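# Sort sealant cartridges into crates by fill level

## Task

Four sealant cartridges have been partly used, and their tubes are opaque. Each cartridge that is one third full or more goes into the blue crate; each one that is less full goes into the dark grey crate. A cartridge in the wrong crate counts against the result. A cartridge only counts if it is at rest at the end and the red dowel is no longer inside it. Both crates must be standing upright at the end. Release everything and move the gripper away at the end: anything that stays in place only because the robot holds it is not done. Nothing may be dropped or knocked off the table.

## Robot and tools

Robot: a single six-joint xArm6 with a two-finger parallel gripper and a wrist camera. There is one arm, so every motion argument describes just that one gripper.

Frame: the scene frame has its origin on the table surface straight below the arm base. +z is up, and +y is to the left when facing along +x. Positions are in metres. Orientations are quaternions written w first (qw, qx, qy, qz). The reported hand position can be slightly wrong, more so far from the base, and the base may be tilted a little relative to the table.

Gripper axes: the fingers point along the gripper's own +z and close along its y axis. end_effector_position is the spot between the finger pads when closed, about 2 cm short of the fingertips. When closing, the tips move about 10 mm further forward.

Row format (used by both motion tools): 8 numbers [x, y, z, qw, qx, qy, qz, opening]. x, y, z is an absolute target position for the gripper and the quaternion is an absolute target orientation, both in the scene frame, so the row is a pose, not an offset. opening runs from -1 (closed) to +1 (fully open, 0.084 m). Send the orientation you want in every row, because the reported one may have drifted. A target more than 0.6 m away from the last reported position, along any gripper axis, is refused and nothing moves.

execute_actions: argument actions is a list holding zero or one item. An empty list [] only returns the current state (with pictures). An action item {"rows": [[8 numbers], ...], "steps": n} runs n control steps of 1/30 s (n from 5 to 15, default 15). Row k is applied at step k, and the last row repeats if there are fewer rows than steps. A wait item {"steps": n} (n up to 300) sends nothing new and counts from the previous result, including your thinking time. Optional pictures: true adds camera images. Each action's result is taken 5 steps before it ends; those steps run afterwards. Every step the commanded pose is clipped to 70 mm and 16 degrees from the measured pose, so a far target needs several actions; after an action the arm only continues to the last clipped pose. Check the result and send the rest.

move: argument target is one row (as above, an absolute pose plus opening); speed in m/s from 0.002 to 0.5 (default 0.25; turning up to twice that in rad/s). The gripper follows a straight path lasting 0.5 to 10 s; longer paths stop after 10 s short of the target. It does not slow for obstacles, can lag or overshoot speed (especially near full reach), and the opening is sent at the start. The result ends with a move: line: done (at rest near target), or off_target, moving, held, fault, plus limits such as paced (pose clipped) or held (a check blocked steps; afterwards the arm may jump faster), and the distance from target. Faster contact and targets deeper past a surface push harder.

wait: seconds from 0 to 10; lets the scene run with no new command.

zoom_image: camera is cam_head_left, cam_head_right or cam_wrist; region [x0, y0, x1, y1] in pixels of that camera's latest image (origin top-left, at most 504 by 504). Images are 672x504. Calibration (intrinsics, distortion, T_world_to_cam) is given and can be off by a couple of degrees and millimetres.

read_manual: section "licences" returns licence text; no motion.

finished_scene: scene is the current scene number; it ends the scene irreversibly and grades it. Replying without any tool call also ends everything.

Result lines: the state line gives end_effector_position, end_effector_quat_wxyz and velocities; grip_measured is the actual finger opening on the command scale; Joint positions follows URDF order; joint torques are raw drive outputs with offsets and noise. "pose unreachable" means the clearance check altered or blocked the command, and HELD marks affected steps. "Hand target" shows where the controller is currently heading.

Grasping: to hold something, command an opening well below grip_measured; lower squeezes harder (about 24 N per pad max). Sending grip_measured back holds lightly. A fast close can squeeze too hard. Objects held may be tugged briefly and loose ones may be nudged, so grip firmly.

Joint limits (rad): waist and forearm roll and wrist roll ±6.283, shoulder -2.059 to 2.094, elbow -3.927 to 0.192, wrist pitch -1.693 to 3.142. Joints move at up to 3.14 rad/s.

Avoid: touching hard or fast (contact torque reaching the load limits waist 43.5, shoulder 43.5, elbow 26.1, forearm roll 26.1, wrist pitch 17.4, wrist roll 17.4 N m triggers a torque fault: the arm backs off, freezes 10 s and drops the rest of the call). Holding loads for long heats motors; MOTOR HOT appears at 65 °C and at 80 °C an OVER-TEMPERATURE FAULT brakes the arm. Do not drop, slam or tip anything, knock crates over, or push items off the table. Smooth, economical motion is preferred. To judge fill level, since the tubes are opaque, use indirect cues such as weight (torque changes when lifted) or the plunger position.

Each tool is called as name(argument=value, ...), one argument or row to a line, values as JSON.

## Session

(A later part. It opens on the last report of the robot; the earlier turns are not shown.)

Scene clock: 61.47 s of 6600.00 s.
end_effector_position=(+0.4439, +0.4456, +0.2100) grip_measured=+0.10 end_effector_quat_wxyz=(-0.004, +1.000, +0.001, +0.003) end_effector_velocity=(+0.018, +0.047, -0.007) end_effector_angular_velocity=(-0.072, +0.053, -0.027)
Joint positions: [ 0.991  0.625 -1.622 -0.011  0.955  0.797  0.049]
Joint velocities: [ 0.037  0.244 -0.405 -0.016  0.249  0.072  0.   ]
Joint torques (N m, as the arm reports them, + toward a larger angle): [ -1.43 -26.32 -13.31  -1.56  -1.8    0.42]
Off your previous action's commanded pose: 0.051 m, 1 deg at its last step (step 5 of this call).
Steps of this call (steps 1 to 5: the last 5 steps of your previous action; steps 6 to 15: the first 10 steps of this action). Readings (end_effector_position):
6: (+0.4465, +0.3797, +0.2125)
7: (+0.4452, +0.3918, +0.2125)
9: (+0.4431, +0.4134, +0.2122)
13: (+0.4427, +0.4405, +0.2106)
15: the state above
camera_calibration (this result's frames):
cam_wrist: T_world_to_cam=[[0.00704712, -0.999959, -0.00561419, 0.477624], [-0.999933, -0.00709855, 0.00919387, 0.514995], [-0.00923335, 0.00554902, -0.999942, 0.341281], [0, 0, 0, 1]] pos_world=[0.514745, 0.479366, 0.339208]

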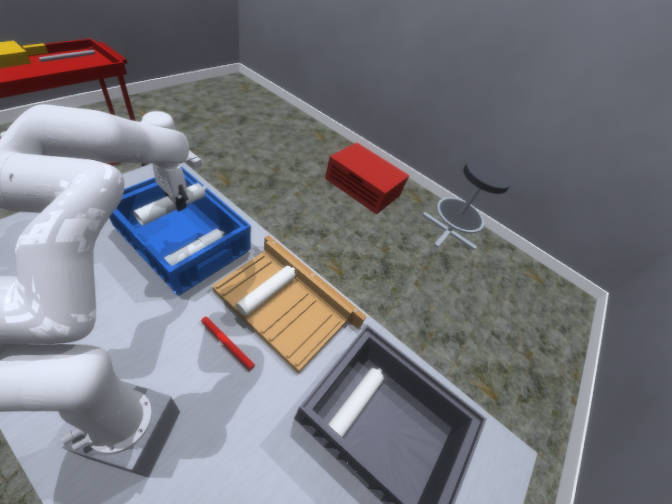

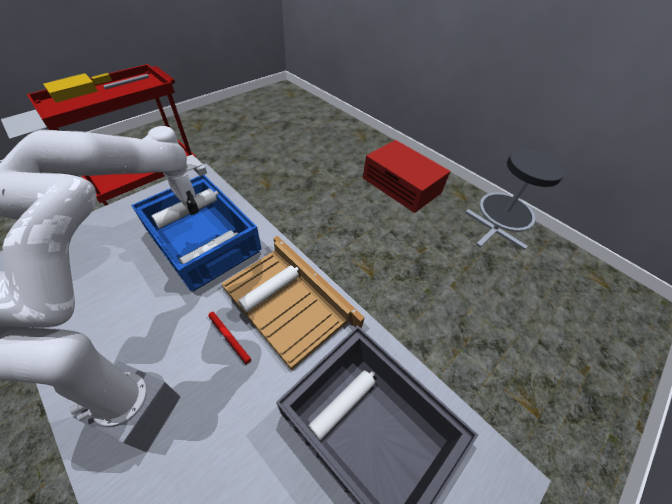

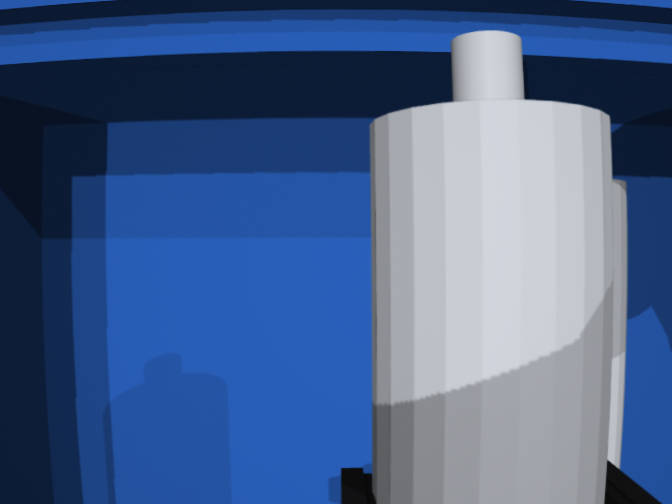

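execute_actions(
  actions=[],
)

Scene clock: 61.93 s of 6600.00 s.
end_effector_position=(+0.4453, +0.4499, +0.2101) grip_measured=+0.10 end_effector_quat_wxyz=(-0.000, +1.000, -0.000, -0.000) end_effector_velocity=(-0.001, +0.000, -0.001) end_effector_angular_velocity=(-0.003, +0.003, -0.002)
Joint positions: [ 0.995  0.646 -1.66  -0.012  0.981  0.802  0.049]
Joint velocities: [ 0.002  0.003 -0.002  0.     0.003  0.004 -0.   ]
Joint torques (N m, as the arm reports them, + toward a larger angle): [ -0.23 -25.14 -13.93  -1.35  -1.97   0.31]
Hand target: +0.445, +0.450, +0.210; -0.000, +1.000, -0.000, -0.000
Off the commanded pose: 0.000 m, 0 deg.
Kept back: nothing.
Steps of this call (steps 1 to 5: the last 5 steps of your previous action; steps 6 to 14: nothing new was sent). Readings (end_effector_position):
1: (+0.4444, +0.4468, +0.2098)
2: (+0.4449, +0.4476, +0.2097)
4: (+0.4455, +0.4484, +0.2099)
8: (+0.4456, +0.4494, +0.2102)
14: the state above
camera_calibration (this result's frames):
cam_wrist: T_world_to_cam=[[0.00547341, -0.999984, 0.00144317, 0.481113], [-0.999876, -0.0054515, 0.0147751, 0.514559], [-0.014767, -0.00152386, -0.99989, 0.347038], [0, 0, 0, 1]] pos_world=[0.516986, 0.48444, 0.338703]

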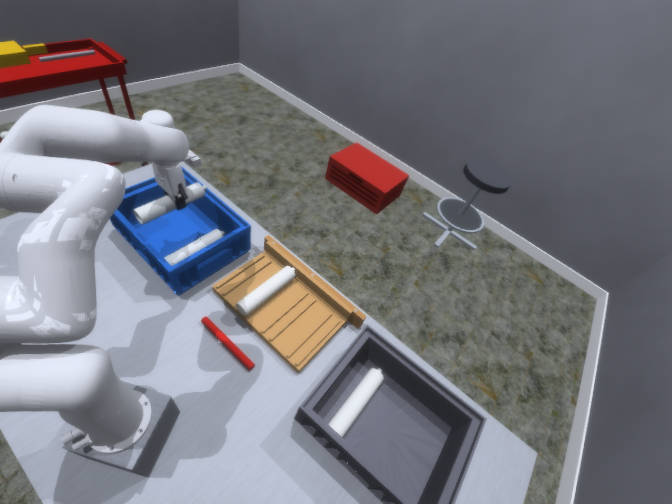

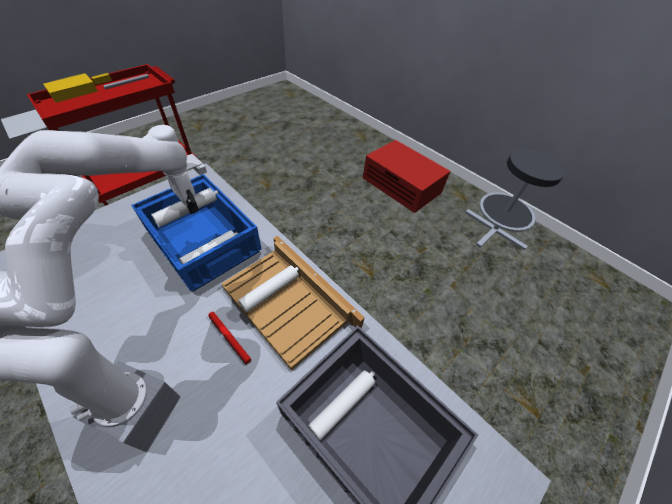

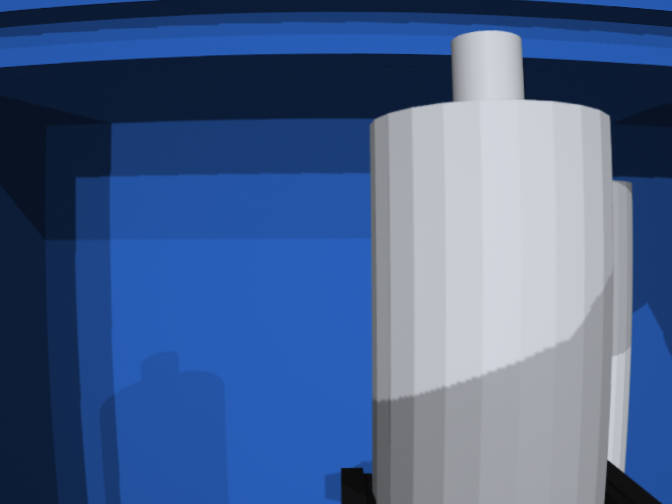

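execute_actions(
  actions=[
    {"rows": [[0.446,0.45,0.2090,0,1,0,0,-0.5],[0.446,0.45,0.2067,0,1,0,0,-0.5],[0.446,0.45,0.2028,0,1,0,0,-0.5],[0.446,0.45,0.1970,0,1,0,0,-0.5],[0.446,0.45,0.1894,0,1,0,0,-0.5],[0.446,0.45,0.1799,0,1,0,0,-0.5],[0.446,0.45,0.1689,0,1,0,0,-0.5],[0.446,0.45,0.1567,0,1,0,0,-0.5],[0.446,0.45,0.1436,0,1,0,0,-0.5],[0.446,0.45,0.1300,0,1,0,0,-0.5],[0.446,0.45,0.1164,0,1,0,0,-0.5],[0.446,0.45,0.1033,0,1,0,0,-0.5],[0.446,0.45,0.0911,0,1,0,0,-0.5],[0.446,0.45,0.0801,0,1,0,0,-0.5],[0.446,0.45,0.0706,0,1,0,0,-0.5]], "steps": 15},
  ],
)

execute_actions(
  actions=[
    {"rows": [[0.446,0.45,0.0630,0,1,0,0,-0.5],[0.446,0.45,0.0572,0,1,0,0,-0.5],[0.446,0.45,0.0533,0,1,0,0,-0.5],[0.446,0.45,0.0510,0,1,0,0,-0.5],[0.446,0.45,0.0501,0,1,0,0,-0.5],[0.446,0.45,0.0498,0,1,0,0,-0.5]], "steps": 14},
  ],
  pictures=true,
)

Scene clock: 63.20 s of 6600.00 s.
end_effector_position=(+0.4453, +0.4493, +0.1720) grip_measured=+0.10 end_effector_quat_wxyz=(-0.001, +1.000, +0.000, +0.001) end_effector_velocity=(-0.022, -0.022, -0.310) end_effector_angular_velocity=(-0.035, +0.035, +0.000)
Joint positions: [ 0.994  0.703 -1.637 -0.014  0.9    0.802  0.049]
Joint velocities: [-0.006  0.449  0.19  -0.005 -0.589  0.003 -0.   ]
Joint torques (N m, as the arm reports them, + toward a larger angle): [ -0.38 -22.41 -12.11  -1.15  -1.55   0.33]
Steps of this call (steps 1 to 28: nothing new was sent; steps 29 to 38: the first 10 steps of this action). Readings (end_effector_position):
29: (+0.4453, +0.4501, +0.2100)
30: (+0.4455, +0.4502, +0.2098)
32: (+0.4462, +0.4505, +0.2080)
36: (+0.4464, +0.4504, +0.1900)
38: the state above

Scene clock: 63.67 s of 6600.00 s.
end_effector_position=(+0.4447, +0.4487, +0.0518) grip_measured=+0.10 end_effector_quat_wxyz=(+0.001, +1.000, +0.000, -0.001) end_effector_velocity=(+0.028, +0.029, -0.011) end_effector_angular_velocity=(+0.049, -0.048, +0.000)
Joint positions: [ 0.991  0.948 -1.687 -0.016  0.708  0.803  0.049]
Joint velocities: [ 0.     0.112 -0.161  0.001 -0.019 -0.001  0.   ]
Joint torques (N m, as the arm reports them, + toward a larger angle): [ -0.09 -29.47 -12.65  -1.12  -2.     0.27]
Off your previous action's commanded pose: 0.042 m, 0 deg at its last step (step 5 of this call).
Steps of this call (steps 1 to 5: the last 5 steps of your previous action; steps 6 to 14: the first 9 steps of this action). Readings (end_effector_position):
6: (+0.4407, +0.4447, +0.0998)
7: (+0.4404, +0.4444, +0.0886)
9: (+0.4407, +0.4447, +0.0702)
13: (+0.4437, +0.4477, +0.0526)
14: the state above
camera_calibration (this result's frames):
cam_wrist: T_world_to_cam=[[0.00596221, -0.999977, 0.00313325, 0.479828], [-0.999853, -0.0059111, 0.0160767, 0.516361], [-0.0160578, -0.00322865, -0.999866, 0.190089], [0, 0, 0, 1]] pos_world=[0.516477, 0.483483, 0.180259]

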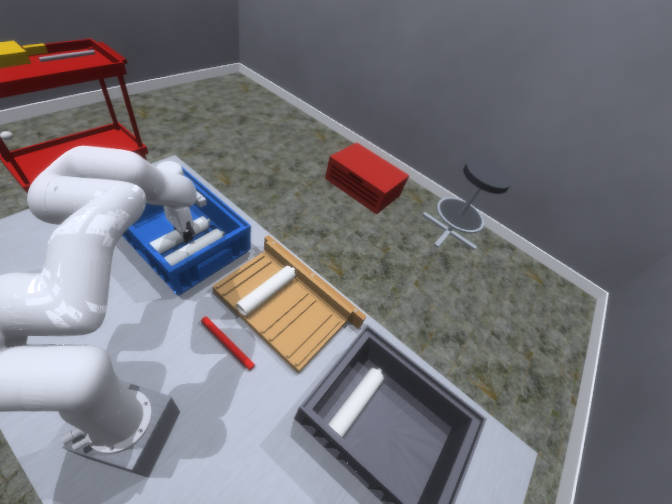

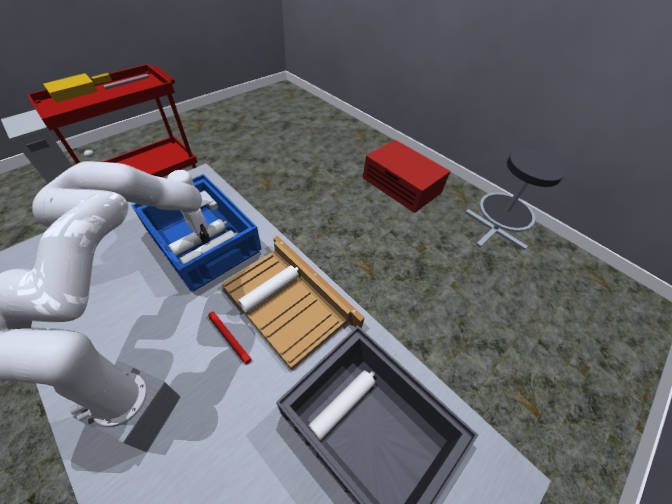

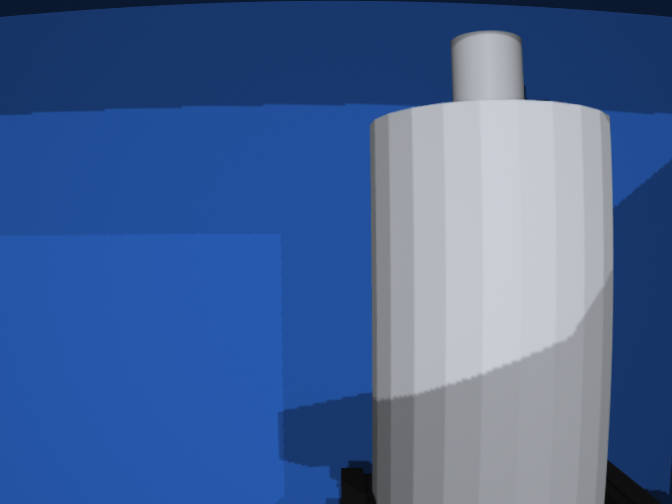

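execute_actions(
  actions=[
    {"rows": [[0.446,0.45,0.049,0,1,0,0,-0.2],[0.446,0.45,0.049,0,1,0,0,0.1],[0.446,0.45,0.049,0,1,0,0,0.25],[0.446,0.45,0.049,0,1,0,0,0.4],[0.446,0.45,0.049,0,1,0,0,0.5],[0.446,0.45,0.049,0,1,0,0,0.5],[0.446,0.45,0.049,0,1,0,0,0.5],[0.446,0.45,0.0495,0,1,0,0,0.5],[0.446,0.45,0.0514,0,1,0,0,0.5],[0.446,0.45,0.0554,0,1,0,0,0.5],[0.446,0.45,0.0619,0,1,0,0,0.5],[0.446,0.45,0.0709,0,1,0,0,0.5],[0.446,0.45,0.0820,0,1,0,0,0.5],[0.446,0.45,0.0945,0,1,0,0,0.5],[0.446,0.4497,0.1075,0,1,0,0,0.5]], "steps": 15},
  ],
)

execute_actions(
  actions=[
    {"rows": [[0.4464,0.4477,0.1203,0,1,0,0,0.5],[0.4470,0.4438,0.1327,0,1,0,0,0.5],[0.4479,0.4383,0.1445,0,1,0,0,0.5],[0.4492,0.4310,0.1553,0,1,0,0,0.5],[0.4506,0.4223,0.1649,0,1,0,0,0.5],[0.4522,0.4124,0.1732,0,1,0,0,0.5],[0.4541,0.4013,0.1800,0,1,0,0,0.5],[0.4561,0.3893,0.1851,0,1,0,0,0.5],[0.4581,0.3768,0.1884,0,1,0,0,0.5],[0.4603,0.3639,0.1899,0,1,0,0,0.5],[0.4624,0.3509,0.19,0,1,0,0,0.5],[0.4646,0.3379,0.19,0,1,0,0,0.5],[0.4667,0.3249,0.19,0,1,0,0,0.5],[0.4689,0.3119,0.19,0,1,0,0,0.5],[0.4711,0.2989,0.19,0,1,0,0,0.5]], "steps": 15},
  ],
)

execute_actions(
  actions=[
    {"rows": [[0.4732,0.2859,0.19,0,1,0,0,0.5],[0.4754,0.2729,0.19,0,1,0,0,0.5],[0.4775,0.2599,0.19,0,1,0,0,0.5],[0.4797,0.2469,0.19,0,1,0,0,0.5],[0.4818,0.2339,0.19,0,1,0,0,0.5],[0.4840,0.2209,0.19,0,1,0,0,0.5],[0.4861,0.2079,0.19,0,1,0,0,0.55],[0.4883,0.1949,0.1899,0,1,0,0,0.6],[0.4905,0.1819,0.1893,0,1,0,0,0.65],[0.4926,0.1690,0.1879,0,1,0,0,0.65],[0.4947,0.1562,0.1857,0,1,0,0,0.65],[0.4968,0.1435,0.1828,0,1,0,0,0.65],[0.4989,0.1311,0.1790,0,1,0,0,0.65],[0.5009,0.1190,0.1743,0,1,0,0,0.65],[0.5028,0.1073,0.1685,0,1,0,0,0.65]], "steps": 15},
  ],
)

execute_actions(
  actions=[
    {"rows": [[0.5047,0.0962,0.1617,0,1,0,0,0.65],[0.5064,0.0860,0.1537,0,1,0,0,0.65],[0.5078,0.0771,0.1442,0,1,0,0,0.65],[0.5090,0.0699,0.1334,0,1,0,0,0.65],[0.5098,0.0653,0.1212,0,1,0,0,0.65],[0.51,0.064,0.1086,0,1,0,0,0.65],[0.51,0.064,0.0968,0,1,0,0,0.65],[0.51,0.064,0.0865,0,1,0,0,0.65],[0.51,0.064,0.0780,0,1,0,0,0.65],[0.51,0.064,0.0715,0,1,0,0,0.65],[0.51,0.064,0.0670,0,1,0,0,0.65],[0.51,0.064,0.0645,0,1,0,0,0.65],[0.51,0.064,0.0635,0,1,0,0,0.65]], "steps": 15},
  ],
  pictures=true,
)

Scene clock: 66.17 s of 6600.00 s.
end_effector_position=(+0.4464, +0.4504, +0.0505) grip_measured=+0.49 end_effector_quat_wxyz=(-0.000, +1.000, -0.000, +0.000) end_effector_velocity=(-0.013, -0.013, +0.010) end_effector_angular_velocity=(-0.036, +0.035, +0.000)
Joint positions: [ 0.991  0.957 -1.698 -0.016  0.708  0.804  0.065]
Joint velocities: [ 0.001 -0.053  0.054  0.     0.049 -0.     0.001]
Joint torques (N m, as the arm reports them, + toward a larger angle): [  0.19 -26.78 -11.56  -1.15  -1.5    0.25]
Off your previous action's commanded pose: 0.003 m, 0 deg at its last step (step 5 of this call).
Steps of this call (steps 1 to 5: the last 5 steps of your previous action; steps 6 to 65: nothing new was sent; steps 66 to 75: the first 10 steps of this action). Readings (end_effector_position):
66: (+0.4461, +0.4501, +0.0497)
67: (+0.4461, +0.4501, +0.0496)
69: (+0.4462, +0.4502, +0.0495)
73: (+0.4469, +0.4509, +0.0505)
75: the state above

Scene clock: 66.67 s of 6600.00 s.
end_effector_position=(+0.4564, +0.4103, +0.1686) grip_measured=+0.49 end_effector_quat_wxyz=(+0.001, +1.000, -0.000, -0.000) end_effector_velocity=(+0.047, -0.314, +0.185) end_effector_angular_velocity=(-0.066, +0.051, -0.027)
Joint positions: [ 0.936  0.646 -1.531 -0.014  0.853  0.745  0.065]
Joint velocities: [-0.43  -0.848  0.826  0.     0.099 -0.402  0.   ]
Joint torques (N m, as the arm reports them, + toward a larger angle): [ -2.56 -20.73 -10.03  -1.22  -1.47   0.31]
Off your previous action's commanded pose: 0.038 m, 0 deg at its last step (step 5 of this call).
Steps of this call (steps 1 to 5: the last 5 steps of your previous action; steps 6 to 15: the first 10 steps of this action). Readings (end_effector_position):
6: (+0.4457, +0.4496, +0.0788)
7: (+0.4464, +0.4501, +0.0894)
9: (+0.4483, +0.4490, +0.1125)
13: (+0.4534, +0.4291, +0.1538)
15: the state above

Scene clock: 67.17 s of 6600.00 s.
end_effector_position=(+0.4830, +0.2177, +0.1872) grip_measured=+0.63 end_effector_quat_wxyz=(+0.007, +1.000, -0.002, -0.003) end_effector_velocity=(+0.063, -0.387, +0.005) end_effector_angular_velocity=(+0.020, -0.035, -0.002)
Joint positions: [ 0.626  0.365 -1.136 -0.012  0.748  0.439  0.07 ]
Joint velocities: [-0.725 -0.321  0.497  0.027 -0.222 -0.741  0.021]
Joint torques (N m, as the arm reports them, + toward a larger angle): [ -0.35 -18.31 -11.58  -1.3   -1.73   0.31]
Off your previous action's commanded pose: 0.052 m, 1 deg at its last step (step 5 of this call).
Steps of this call (steps 1 to 5: the last 5 steps of your previous action; steps 6 to 15: the first 10 steps of this action). Readings (end_effector_position):
6: (+0.4653, +0.3366, +0.1839)
7: (+0.4669, +0.3233, +0.1842)
9: (+0.4705, +0.2966, +0.1850)
13: (+0.4788, +0.2437, +0.1867)
15: the state above

Scene clock: 67.67 s of 6600.00 s.
end_effector_position=(+0.5019, +0.0670, +0.1077) grip_measured=+0.65 end_effector_quat_wxyz=(+0.003, +1.000, -0.002, -0.003) end_effector_velocity=(-0.011, -0.051, -0.315) end_effector_angular_velocity=(+0.023, +0.037, +0.038)
Joint positions: [ 0.331  0.488 -1.032  0.014  0.518  0.123  0.071]
Joint velocities: [-0.095  0.789 -0.089  0.077 -0.666 -0.205 -0.   ]
Joint torques (N m, as the arm reports them, + toward a larger angle): [  1.06 -19.53 -10.52  -1.57  -1.8    0.35]
Off your previous action's commanded pose: 0.049 m, 1 deg at its last step (step 5 of this call).
Steps of this call (steps 1 to 5: the last 5 steps of your previous action; steps 6 to 15: the first 10 steps of this action). Readings (end_effector_position):
6: (+0.4949, +0.1408, +0.1794)
7: (+0.4966, +0.1285, +0.1755)
9: (+0.4997, +0.1051, +0.1644)
13: (+0.5024, +0.0727, +0.1291)
15: the state above
camera_calibration (this result's frames):
cam_wrist: T_world_to_cam=[[0.0025693, -0.999967, 0.00774546, 0.0988054], [-0.99979, -0.00241131, 0.0203378, 0.569689], [-0.0203185, -0.00779609, -0.999763, 0.248103], [0, 0, 0, 1]] pos_world=[0.574357, 0.10211, 0.235693]

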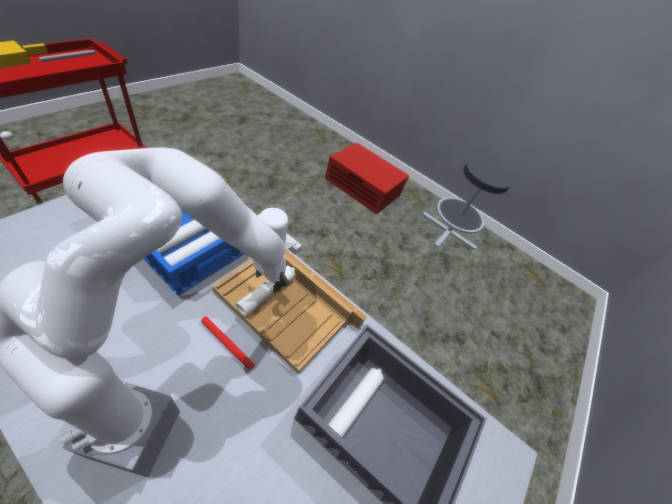

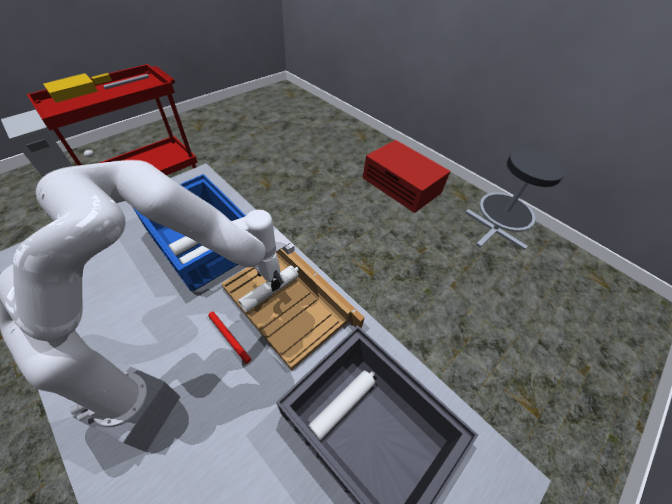

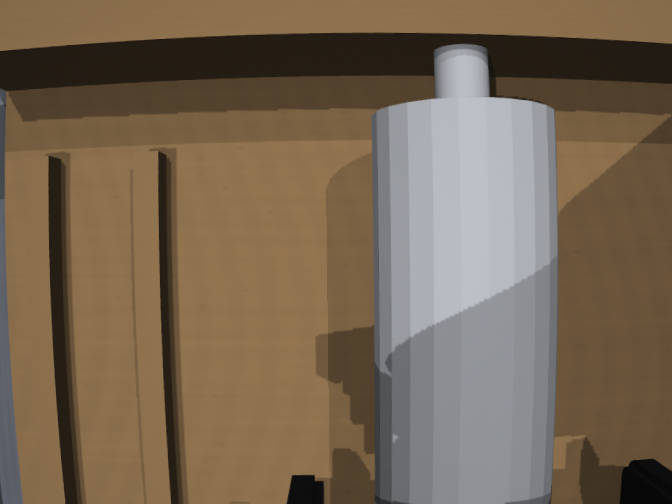

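execute_actions(
  actions=[
    {"rows": [[0.51,0.064,0.0635,0,1,0,0,0.45],[0.51,0.064,0.0635,0,1,0,0,0.3],[0.51,0.064,0.0635,0,1,0,0,0.18],[0.51,0.064,0.0635,0,1,0,0,0.08],[0.51,0.064,0.0635,0,1,0,0,-0.05],[0.51,0.064,0.0635,0,1,0,0,-0.2],[0.51,0.064,0.0635,0,1,0,0,-0.35],[0.51,0.064,0.0635,0,1,0,0,-0.5],[0.51,0.064,0.0635,0,1,0,0,-0.5],[0.51,0.064,0.0635,0,1,0,0,-0.5],[0.51,0.064,0.0640,0,1,0,0,-0.5],[0.51,0.064,0.0659,0,1,0,0,-0.5],[0.5095,0.064,0.0699,0,1,0,0,-0.5],[0.509,0.064,0.0764,0,1,0,0,-0.5],[0.5085,0.064,0.0854,0,1,0,0,-0.5]], "steps": 15},
  ],
)

execute_actions(
  actions=[
    {"rows": [[0.508,0.064,0.0965,0,1,0,0,-0.5],[0.508,0.0634,0.1090,0,1,0,0,-0.5],[0.5078,0.0608,0.1217,0,1,0,0,-0.5],[0.5075,0.0560,0.1339,0,1,0,0,-0.5],[0.507,0.0495,0.1452,0,1,0,0,-0.5],[0.5063,0.0417,0.1554,0,1,0,0,-0.5],[0.5054,0.0326,0.1647,0,1,0,0,-0.5],[0.5043,0.0226,0.1730,0,1,0,0,-0.5],[0.5031,0.0119,0.1804,0,1,0,0,-0.5],[0.5018,0.0006,0.1868,0,1,0,0,-0.5],[0.5004,-0.0111,0.1924,0,1,0,0,-0.5],[0.4989,-0.0232,0.1972,0,1,0,0,-0.5],[0.4973,-0.0356,0.2012,0,1,0,0,-0.5],[0.4957,-0.0481,0.2044,0,1,0,0,-0.5],[0.4941,-0.0609,0.2068,0,1,0,0,-0.5]], "steps": 15},
  ],
)

execute_actions(
  actions=[
    {"rows": [[0.4924,-0.0737,0.2086,0,1,0,0,-0.5],[0.4907,-0.0868,0.2096,0,1,0,0,-0.5],[0.4891,-0.0998,0.21,0,1,0,0,-0.5],[0.4874,-0.1128,0.21,0,1,0,0,-0.5],[0.4858,-0.1258,0.21,0,1,0,0,-0.5],[0.4841,-0.1388,0.21,0,1,0,0,-0.5],[0.4824,-0.1518,0.21,0,1,0,0,-0.5],[0.4808,-0.1648,0.21,0,1,0,0,-0.5],[0.4791,-0.1778,0.21,0,1,0,0,-0.5],[0.4775,-0.1908,0.21,0,1,0,0,-0.5],[0.4758,-0.2038,0.21,0,1,0,0,-0.5],[0.4741,-0.2168,0.21,0,1,0,0,-0.5],[0.4725,-0.2298,0.21,0,1,0,0,-0.5],[0.4708,-0.2428,0.21,0,1,0,0,-0.5],[0.4692,-0.2558,0.21,0,1,0,0,-0.5]], "steps": 15},
  ],
)

execute_actions(
  actions=[
    {"rows": [[0.4675,-0.2688,0.21,0,1,0,0,-0.5],[0.4658,-0.2818,0.21,0,1,0,0,-0.5],[0.4642,-0.2948,0.21,0,1,0,0,-0.5],[0.4625,-0.3078,0.21,0,1,0,0,-0.5],[0.4609,-0.3208,0.21,0,1,0,0,-0.5],[0.4592,-0.3338,0.21,0,1,0,0,-0.5],[0.4575,-0.3468,0.21,0,1,0,0,-0.5],[0.4559,-0.3598,0.21,0,1,0,0,-0.5],[0.4542,-0.3728,0.21,0,1,0,0,-0.5],[0.4526,-0.3858,0.21,0,1,0,0,-0.5],[0.4509,-0.3986,0.21,0,1,0,0,-0.5],[0.4494,-0.4108,0.21,0,1,0,0,-0.5],[0.4480,-0.4219,0.21,0,1,0,0,-0.5],[0.4467,-0.4315,0.21,0,1,0,0,-0.5],[0.4457,-0.4394,0.21,0,1,0,0,-0.5]], "steps": 15},
  ],
)

execute_actions(
  actions=[
    {"rows": [[0.4450,-0.4454,0.21,0,1,0,0,-0.5],[0.4444,-0.4496,0.21,0,1,0,0,-0.5],[0.4441,-0.4520,0.21,0,1,0,0,-0.5],[0.444,-0.453,0.21,0,1,0,0,-0.5]], "steps": 11},
  ],
  pictures=true,
)

Scene clock: 70.03 s of 6600.00 s.
end_effector_position=(+0.5102, +0.0638, +0.0636) grip_measured=+0.10 end_effector_quat_wxyz=(-0.000, +1.000, -0.000, +0.000) end_effector_velocity=(+0.000, +0.000, -0.000) end_effector_angular_velocity=(+0.000, -0.001, -0.000)
Joint positions: [ 0.324  0.62  -1.086  0.029  0.433  0.098  0.048]
Joint velocities: [ 0.     0.001  0.     0.    -0.002  0.     0.   ]
Joint torques (N m, as the arm reports them, + toward a larger angle): [ -0.09 -19.2   -8.91  -0.95  -1.61   0.32]
Off your previous action's commanded pose: 0.009 m, 0 deg at its last step (step 5 of this call).
Steps of this call (steps 1 to 5: the last 5 steps of your previous action; steps 6 to 61: nothing new was sent; steps 62 to 71: the first 10 steps of this action). Readings (end_effector_position):
62: (+0.5092, +0.0636, +0.0637)
63: (+0.5094, +0.0637, +0.0637)
65: (+0.5098, +0.0639, +0.0635)
69: (+0.5102, +0.0638, +0.0636)
71: the state above

Scene clock: 70.53 s of 6600.00 s.
end_effector_position=(+0.5095, +0.0360, +0.1538) grip_measured=+0.10 end_effector_quat_wxyz=(+0.001, +1.000, +0.000, +0.004) end_effector_velocity=(-0.027, -0.261, +0.272) end_effector_angular_velocity=(-0.019, -0.010, -0.027)
Joint positions: [ 0.266  0.381 -1.03   0.021  0.61   0.05   0.048]
Joint velocities: [-0.518 -0.743  0.179 -0.016  0.562 -0.47   0.   ]
Joint torques (N m, as the arm reports them, + toward a larger angle): [ -3.59 -17.11 -10.43  -0.91  -1.79   0.09]
Off your previous action's commanded pose: 0.018 m, 0 deg at its last step (step 5 of this call).
Steps of this call (steps 1 to 5: the last 5 steps of your previous action; steps 6 to 15: the first 10 steps of this action). Readings (end_effector_position):
6: (+0.5074, +0.0639, +0.0707)
7: (+0.5070, +0.0639, +0.0760)
9: (+0.5076, +0.0636, +0.0920)
13: (+0.5104, +0.0510, +0.1342)
15: the state above

Scene clock: 71.03 s of 6600.00 s.
end_effector_position=(+0.4802, -0.1416, +0.2090) grip_measured=+0.10 end_effector_quat_wxyz=(+0.005, +1.000, -0.003, -0.000) end_effector_velocity=(-0.062, -0.388, +0.011) end_effector_angular_velocity=(-0.006, +0.002, -0.002)
Joint positions: [-0.096  0.248 -1.019  0.023  0.744 -0.307  0.048]
Joint velocities: [-0.787  0.153 -0.23   0.02   0.09  -0.798 -0.   ]
Joint torques (N m, as the arm reports them, + toward a larger angle): [ -1.33 -17.2  -11.96  -1.18  -1.81   0.39]
Off your previous action's commanded pose: 0.049 m, 0 deg at its last step (step 5 of this call).
Steps of this call (steps 1 to 5: the last 5 steps of your previous action; steps 6 to 15: the first 10 steps of this action). Readings (end_effector_position):
6: (+0.4994, -0.0280, +0.1933)
7: (+0.4973, -0.0400, +0.1972)
9: (+0.4931, -0.0647, +0.2030)
13: (+0.4845, -0.1158, +0.2081)
15: the state above

Scene clock: 71.53 s of 6600.00 s.
end_effector_position=(+0.4528, -0.3358, +0.2120) grip_measured=+0.10 end_effector_quat_wxyz=(+0.007, +1.000, -0.002, +0.004) end_effector_velocity=(-0.053, -0.376, +0.002) end_effector_angular_velocity=(-0.022, -0.023, -0.000)
Joint positions: [-0.451  0.439 -1.297  0.033  0.83  -0.668  0.048]
Joint velocities: [-0.596  0.56  -0.844  0.01   0.267 -0.595  0.   ]
Joint torques (N m, as the arm reports them, + toward a larger angle): [ -1.16 -21.03 -12.25  -1.15  -1.61   0.16]
Off your previous action's commanded pose: 0.049 m, 1 deg at its last step (step 5 of this call).
Steps of this call (steps 1 to 5: the last 5 steps of your previous action; steps 6 to 15: the first 10 steps of this action). Readings (end_effector_position):
6: (+0.4687, -0.2201, +0.2109)
7: (+0.4669, -0.2332, +0.2112)
9: (+0.4635, -0.2593, +0.2115)
13: (+0.4564, -0.3106, +0.2118)
15: the state above

Scene clock: 71.90 s of 6600.00 s.
end_effector_position=(+0.4409, -0.4444, +0.2106) grip_measured=+0.10 end_effector_quat_wxyz=(+0.006, +1.000, -0.002, +0.004) end_effector_velocity=(+0.013, -0.105, -0.013) end_effector_angular_velocity=(+0.081, +0.056, +0.022)
Joint positions: [-0.604  0.654 -1.632  0.038  0.953 -0.822  0.048]
Joint velocities: [-0.108  0.403 -0.649  0.014  0.347 -0.131 -0.   ]
Joint torques (N m, as the arm reports them, + toward a larger angle): [  1.75 -25.95 -12.08  -0.84  -1.73   0.36]
Off your previous action's commanded pose: 0.042 m, 1 deg at its last step (step 5 of this call).
Steps of this call (steps 1 to 5: the last 5 steps of your previous action; steps 6 to 11: the first 6 steps of this action). Readings (end_effector_position):
6: (+0.4425, -0.4081, +0.2122)
7: (+0.4414, -0.4182, +0.2121)
9: (+0.4404, -0.4344, +0.2115)
11: the state above
camera_calibration (this result's frames):
cam_wrist: T_world_to_cam=[[0.0027622, -0.999891, 0.0145308, -0.414692], [-0.99998, -0.00267805, 0.00580778, 0.508369], [-0.00576823, -0.0145465, -0.999878, 0.336373], [0, 0, 0, 1]] pos_world=[0.511444, -0.408393, 0.339405]

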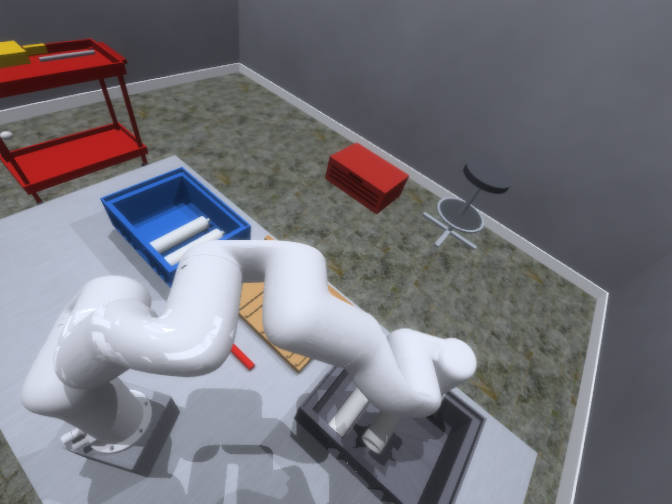

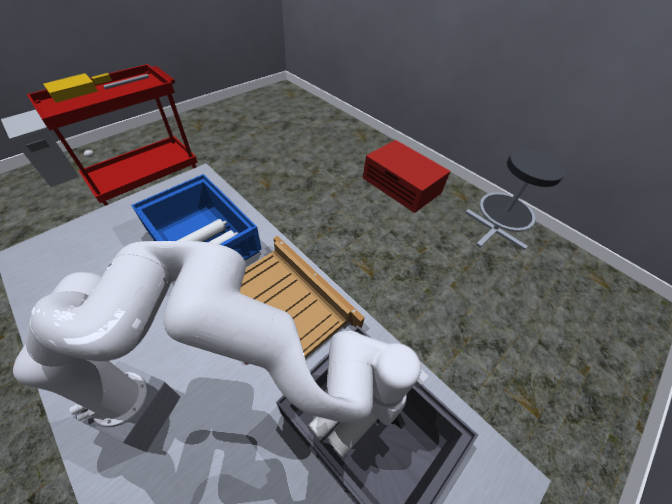

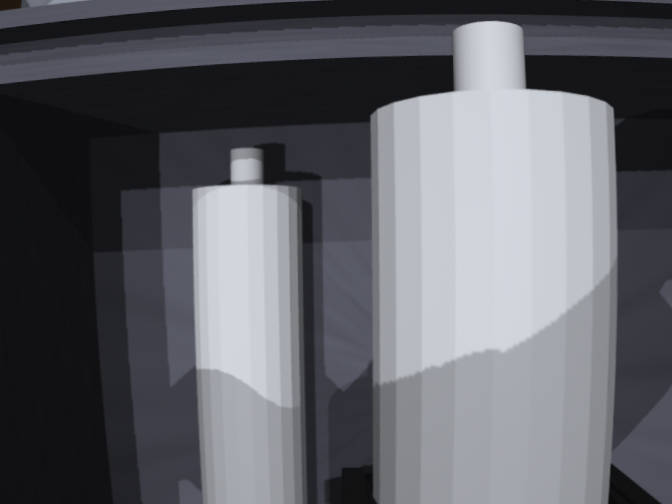

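execute_actions(
  actions=[
    {"rows": [[0.4435,-0.453,0.2089,0,1,0,0,-0.5],[0.443,-0.453,0.2067,0,1,0,0,-0.5],[0.4425,-0.453,0.2027,0,1,0,0,-0.5],[0.442,-0.453,0.1969,0,1,0,0,-0.5],[0.442,-0.453,0.1891,0,1,0,0,-0.5],[0.442,-0.453,0.1796,0,1,0,0,-0.5],[0.442,-0.453,0.1684,0,1,0,0,-0.5],[0.442,-0.453,0.1560,0,1,0,0,-0.5],[0.442,-0.453,0.1427,0,1,0,0,-0.5],[0.442,-0.453,0.1290,0,1,0,0,-0.5],[0.442,-0.453,0.1153,0,1,0,0,-0.5],[0.442,-0.453,0.1020,0,1,0,0,-0.5],[0.442,-0.453,0.0896,0,1,0,0,-0.5],[0.442,-0.453,0.0784,0,1,0,0,-0.5],[0.442,-0.453,0.0689,0,1,0,0,-0.5]], "steps": 15},
  ],
)

execute_actions(
  actions=[
    {"rows": [[0.442,-0.453,0.0611,0,1,0,0,-0.5],[0.442,-0.453,0.0553,0,1,0,0,-0.5],[0.442,-0.453,0.0513,0,1,0,0,-0.5],[0.442,-0.453,0.0491,0,1,0,0,-0.5],[0.442,-0.453,0.0482,0,1,0,0,-0.5],[0.442,-0.453,0.048,0,1,0,0,-0.5],[0.442,-0.453,0.048,0,1,0,0,-0.5],[0.442,-0.453,0.048,0,1,0,0,-0.5],[0.442,-0.453,0.048,0,1,0,0,-0.5],[0.442,-0.453,0.048,0,1,0,0,-0.5],[0.442,-0.453,0.048,0,1,0,0,-0.5],[0.442,-0.453,0.048,0,1,0,0,-0.5],[0.442,-0.453,0.048,0,1,0,0,-0.2],[0.442,-0.453,0.048,0,1,0,0,0.1],[0.442,-0.453,0.048,0,1,0,0,0.25]], "steps": 15},
  ],
)

execute_actions(
  actions=[
    {"rows": [[0.442,-0.453,0.048,0,1,0,0,0.4],[0.442,-0.453,0.048,0,1,0,0,0.5],[0.442,-0.453,0.048,0,1,0,0,0.5],[0.442,-0.453,0.0485,0,1,0,0,0.5],[0.442,-0.453,0.0504,0,1,0,0,0.5],[0.442,-0.453,0.0544,0,1,0,0,0.5],[0.442,-0.453,0.0609,0,1,0,0,0.5],[0.442,-0.453,0.0699,0,1,0,0,0.5],[0.442,-0.453,0.0810,0,1,0,0,0.5],[0.442,-0.453,0.0935,0,1,0,0,0.5],[0.442,-0.453,0.1065,0,1,0,0,0.5],[0.4415,-0.4525,0.1195,0,1,0,0,0.5],[0.4405,-0.4515,0.1325,0,1,0,0,0.5],[0.439,-0.450,0.1455,0,1,0,0,0.5],[0.437,-0.448,0.1582,0,1,0,0,0.5]], "steps": 15},
  ],
)

execute_actions(
  actions=[
    {"rows": [[0.4345,-0.4455,0.1706,0,1,0,0,0.5],[0.4315,-0.4425,0.1828,0,1,0,0,0.5],[0.428,-0.439,0.1948,0,1,0,0,0.5],[0.424,-0.435,0.2065,0,1,0,0,0.5],[0.4195,-0.4305,0.2178,0,1,0,0,0.5],[0.4145,-0.4255,0.2287,0,1,0,0,0.5],[0.409,-0.420,0.2391,0,1,0,0,0.5],[0.4035,-0.4145,0.2491,0,1,0,0,0.5],[0.398,-0.409,0.2583,0,1,0,0,0.5],[0.393,-0.404,0.2664,0,1,0,0,0.5],[0.3888,-0.3998,0.2731,0,1,0,0,0.5],[0.3855,-0.3965,0.2782,0,1,0,0,0.5],[0.3832,-0.3942,0.2817,0,1,0,0,0.5],[0.3818,-0.3928,0.2838,0,1,0,0,0.5],[0.381,-0.392,0.285,0,1,0,0,0.5]], "steps": 15},
  ],
  pictures=true,
)

Scene clock: 73.23 s of 6600.00 s.
end_effector_position=(+0.4413, -0.4523, +0.1715) grip_measured=+0.10 end_effector_quat_wxyz=(+0.001, +1.000, -0.000, +0.000) end_effector_velocity=(-0.022, +0.022, -0.313) end_effector_angular_velocity=(+0.034, +0.033, +0.001)
Joint positions: [-0.61   0.747 -1.672  0.042  0.914 -0.835  0.048]
Joint velocities: [ 0.02   0.444  0.2    0.019 -0.596 -0.014 -0.   ]
Joint torques (N m, as the arm reports them, + toward a larger angle): [ -1.74 -21.17 -11.85  -1.13  -1.59   0.34]
Off your previous action's commanded pose: 0.002 m, 0 deg at its last step (step 5 of this call).
Steps of this call (steps 1 to 5: the last 5 steps of your previous action; steps 6 to 30: nothing new was sent; steps 31 to 40: the first 10 steps of this action). Readings (end_effector_position):
31: (+0.4434, -0.4530, +0.2100)
32: (+0.4435, -0.4530, +0.2098)
34: (+0.4435, -0.4534, +0.2080)
38: (+0.4425, -0.4534, +0.1897)
40: the state above

Scene clock: 73.73 s of 6600.00 s.
end_effector_position=(+0.4416, -0.4525, +0.0499) grip_measured=+0.10 end_effector_quat_wxyz=(+0.000, +1.000, +0.000, +0.000) end_effector_velocity=(+0.024, -0.024, +0.003) end_effector_angular_velocity=(-0.043, -0.041, +0.001)
Joint positions: [-0.602  0.996 -1.729  0.05   0.723 -0.84   0.048]
Joint velocities: [-0.     0.067 -0.125 -0.    -0.002  0.001  0.   ]
Joint torques (N m, as the arm reports them, + toward a larger angle): [ -1.8  -26.3  -11.54  -1.1   -1.76   0.31]
Off your previous action's commanded pose: 0.042 m, 0 deg at its last step (step 5 of this call).
Steps of this call (steps 1 to 5: the last 5 steps of your previous action; steps 6 to 15: the first 10 steps of this action). Readings (end_effector_position):
6: (+0.4367, -0.4476, +0.0985)
7: (+0.4364, -0.4473, +0.0873)
9: (+0.4368, -0.4476, +0.0686)
13: (+0.4397, -0.4507, +0.0508)
15: the state above

Scene clock: 74.23 s of 6600.00 s.
end_effector_position=(+0.4410, -0.4520, +0.0613) grip_measured=+0.49 end_effector_quat_wxyz=(-0.002, +1.000, -0.000, -0.002) end_effector_velocity=(+0.001, -0.002, +0.192) end_effector_angular_velocity=(+0.011, +0.011, +0.000)
Joint positions: [-0.603  0.97  -1.719  0.049  0.745 -0.839  0.065]
Joint velocities: [-0.014 -0.429  0.156 -0.016  0.288  0.007  0.   ]
Joint torques (N m, as the arm reports them, + toward a larger angle): [ -1.87 -30.06 -13.4   -1.31  -1.84   0.25]
Off your previous action's commanded pose: 0.002 m, 0 deg at its last step (step 5 of this call).
Steps of this call (steps 1 to 5: the last 5 steps of your previous action; steps 6 to 15: the first 10 steps of this action). Readings (end_effector_position):
6: (+0.4428, -0.4537, +0.0494)
7: (+0.4427, -0.4537, +0.0492)
9: (+0.4426, -0.4536, +0.0491)
13: (+0.4414, -0.4524, +0.0523)
15: the state above

Scene clock: 74.73 s of 6600.00 s.
end_effector_position=(+0.4166, -0.4278, +0.2229) grip_measured=+0.49 end_effector_quat_wxyz=(-0.001, +1.000, -0.000, -0.001) end_effector_velocity=(-0.142, +0.143, +0.296) end_effector_angular_velocity=(+0.026, +0.025, +0.001)
Joint positions: [-0.615  0.551 -1.506  0.041  0.95  -0.838  0.065]
Joint velocities: [-0.028 -1.08   0.812 -0.009  0.304 -0.014  0.   ]
Joint torques (N m, as the arm reports them, + toward a larger angle): [ -1.73 -21.31 -11.64  -1.29  -1.67   0.28]
Off your previous action's commanded pose: 0.047 m, 0 deg at its last step (step 5 of this call).
Steps of this call (steps 1 to 5: the last 5 steps of your previous action; steps 6 to 15: the first 10 steps of this action). Readings (end_effector_position):
6: (+0.4428, -0.4540, +0.1242)
7: (+0.4419, -0.4531, +0.1361)
9: (+0.4384, -0.4497, +0.1591)
13: (+0.4256, -0.4367, +0.2026)
15: the state above
camera_calibration (this result's frames):
cam_wrist: T_world_to_cam=[[0.00572765, -0.999983, -0.00104104, -0.395919], [-0.999827, -0.00574516, 0.0176743, 0.480096], [-0.01768, 0.000939625, -0.999843, 0.360345], [0, 0, 0, 1]] pos_world=[0.488652, -0.393492, 0.351391]

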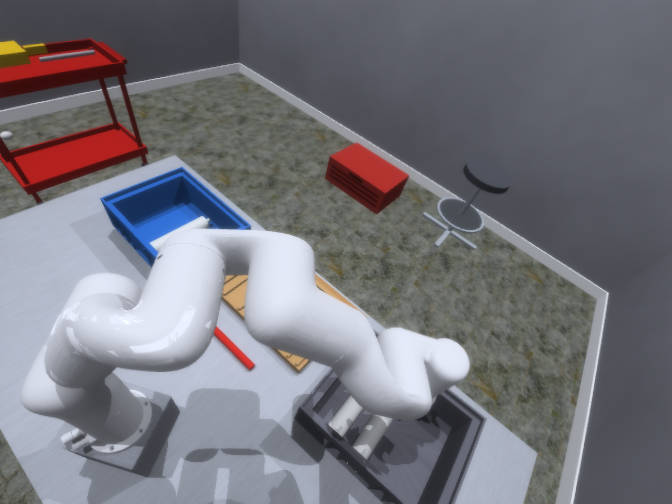

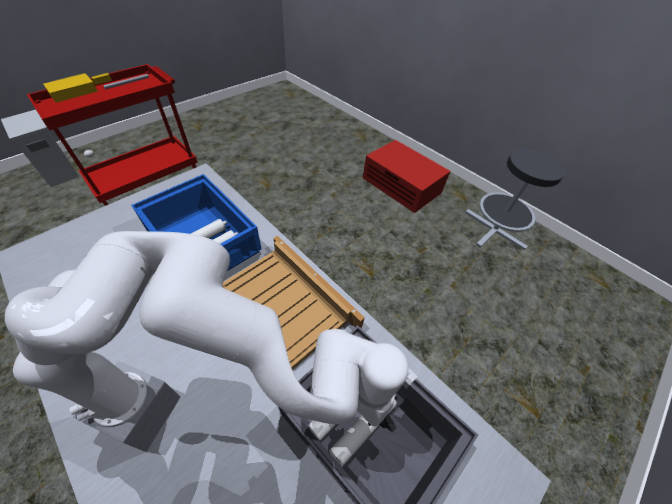

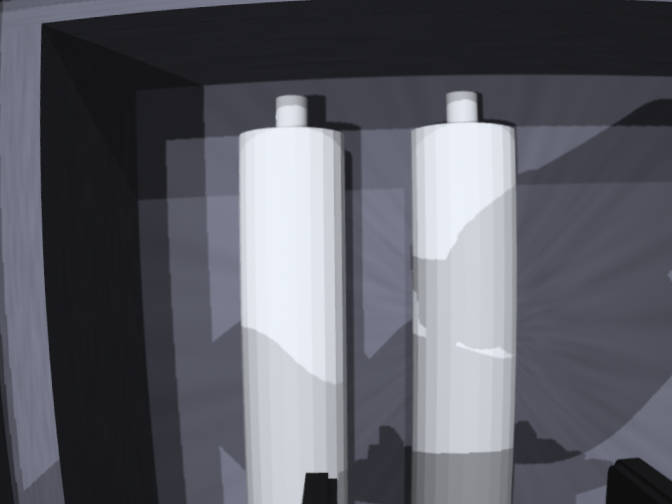

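move(
  target=[0.33,-0.16,0.30,0,1,0,0,0.5],
  speed=0.4,
)

Scene clock: 76.53 s of 6600.00 s.
end_effector_position=(+0.3310, -0.1598, +0.2998) grip_measured=+0.49 end_effector_quat_wxyz=(-0.000, +1.000, -0.000, +0.000) end_effector_velocity=(-0.001, +0.002, +0.001) end_effector_angular_velocity=(-0.002, -0.000, +0.002)
Joint positions: [-0.279 -0.336 -0.635  0.036  0.952 -0.499  0.065]
Joint velocities: [ 0.006 -0.008  0.005 -0.002  0.002  0.005 -0.   ]
Joint torques (N m, as the arm reports them, + toward a larger angle): [ -1.48  -8.97 -12.52  -1.1   -1.64   0.21]
Hand target: +0.331, -0.159, +0.300; -0.000, +1.000, -0.000, +0.000
Off your previous action's commanded pose: 0.026 m, 0 deg at its last step (step 5 of this call).
Off the commanded pose: 0.001 m, 0 deg.
Kept back: nothing.
move: done; limits=paced
camera_calibration (this result's frames):
cam_wrist: T_world_to_cam=[[0.00533406, -0.999985, 0.00111022, -0.127947], [-0.999878, -0.00531723, 0.0146535, 0.395673], [-0.0146474, -0.00118824, -0.999892, 0.434124], [0, 0, 0, 1]] pos_world=[0.402666, -0.125326, 0.428421]

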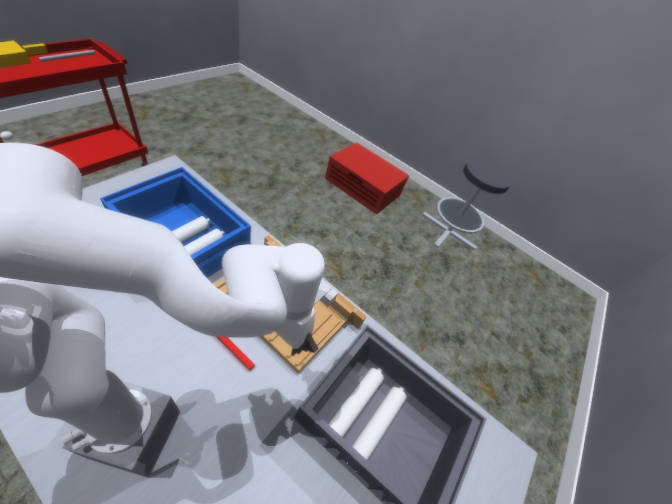

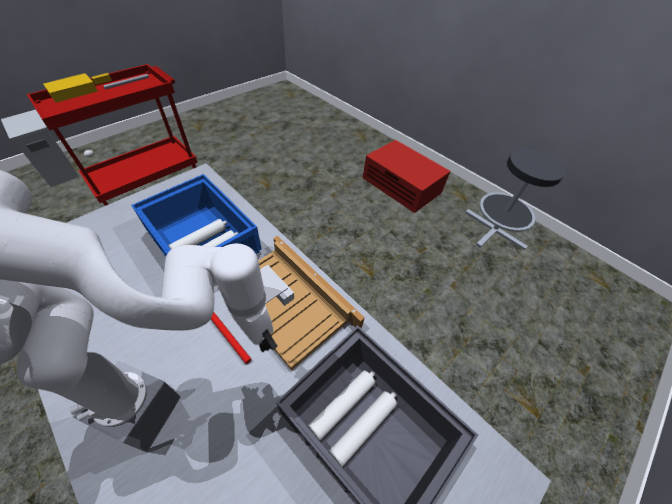

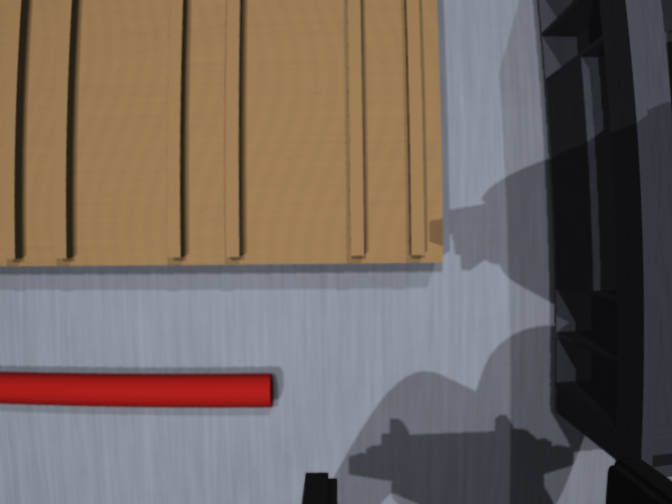

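All four cartridges are in their crates and the arm is clear, so I am ending scene 1.

finished_scene(
  scene=1,
)

The scene is finished: the task was done.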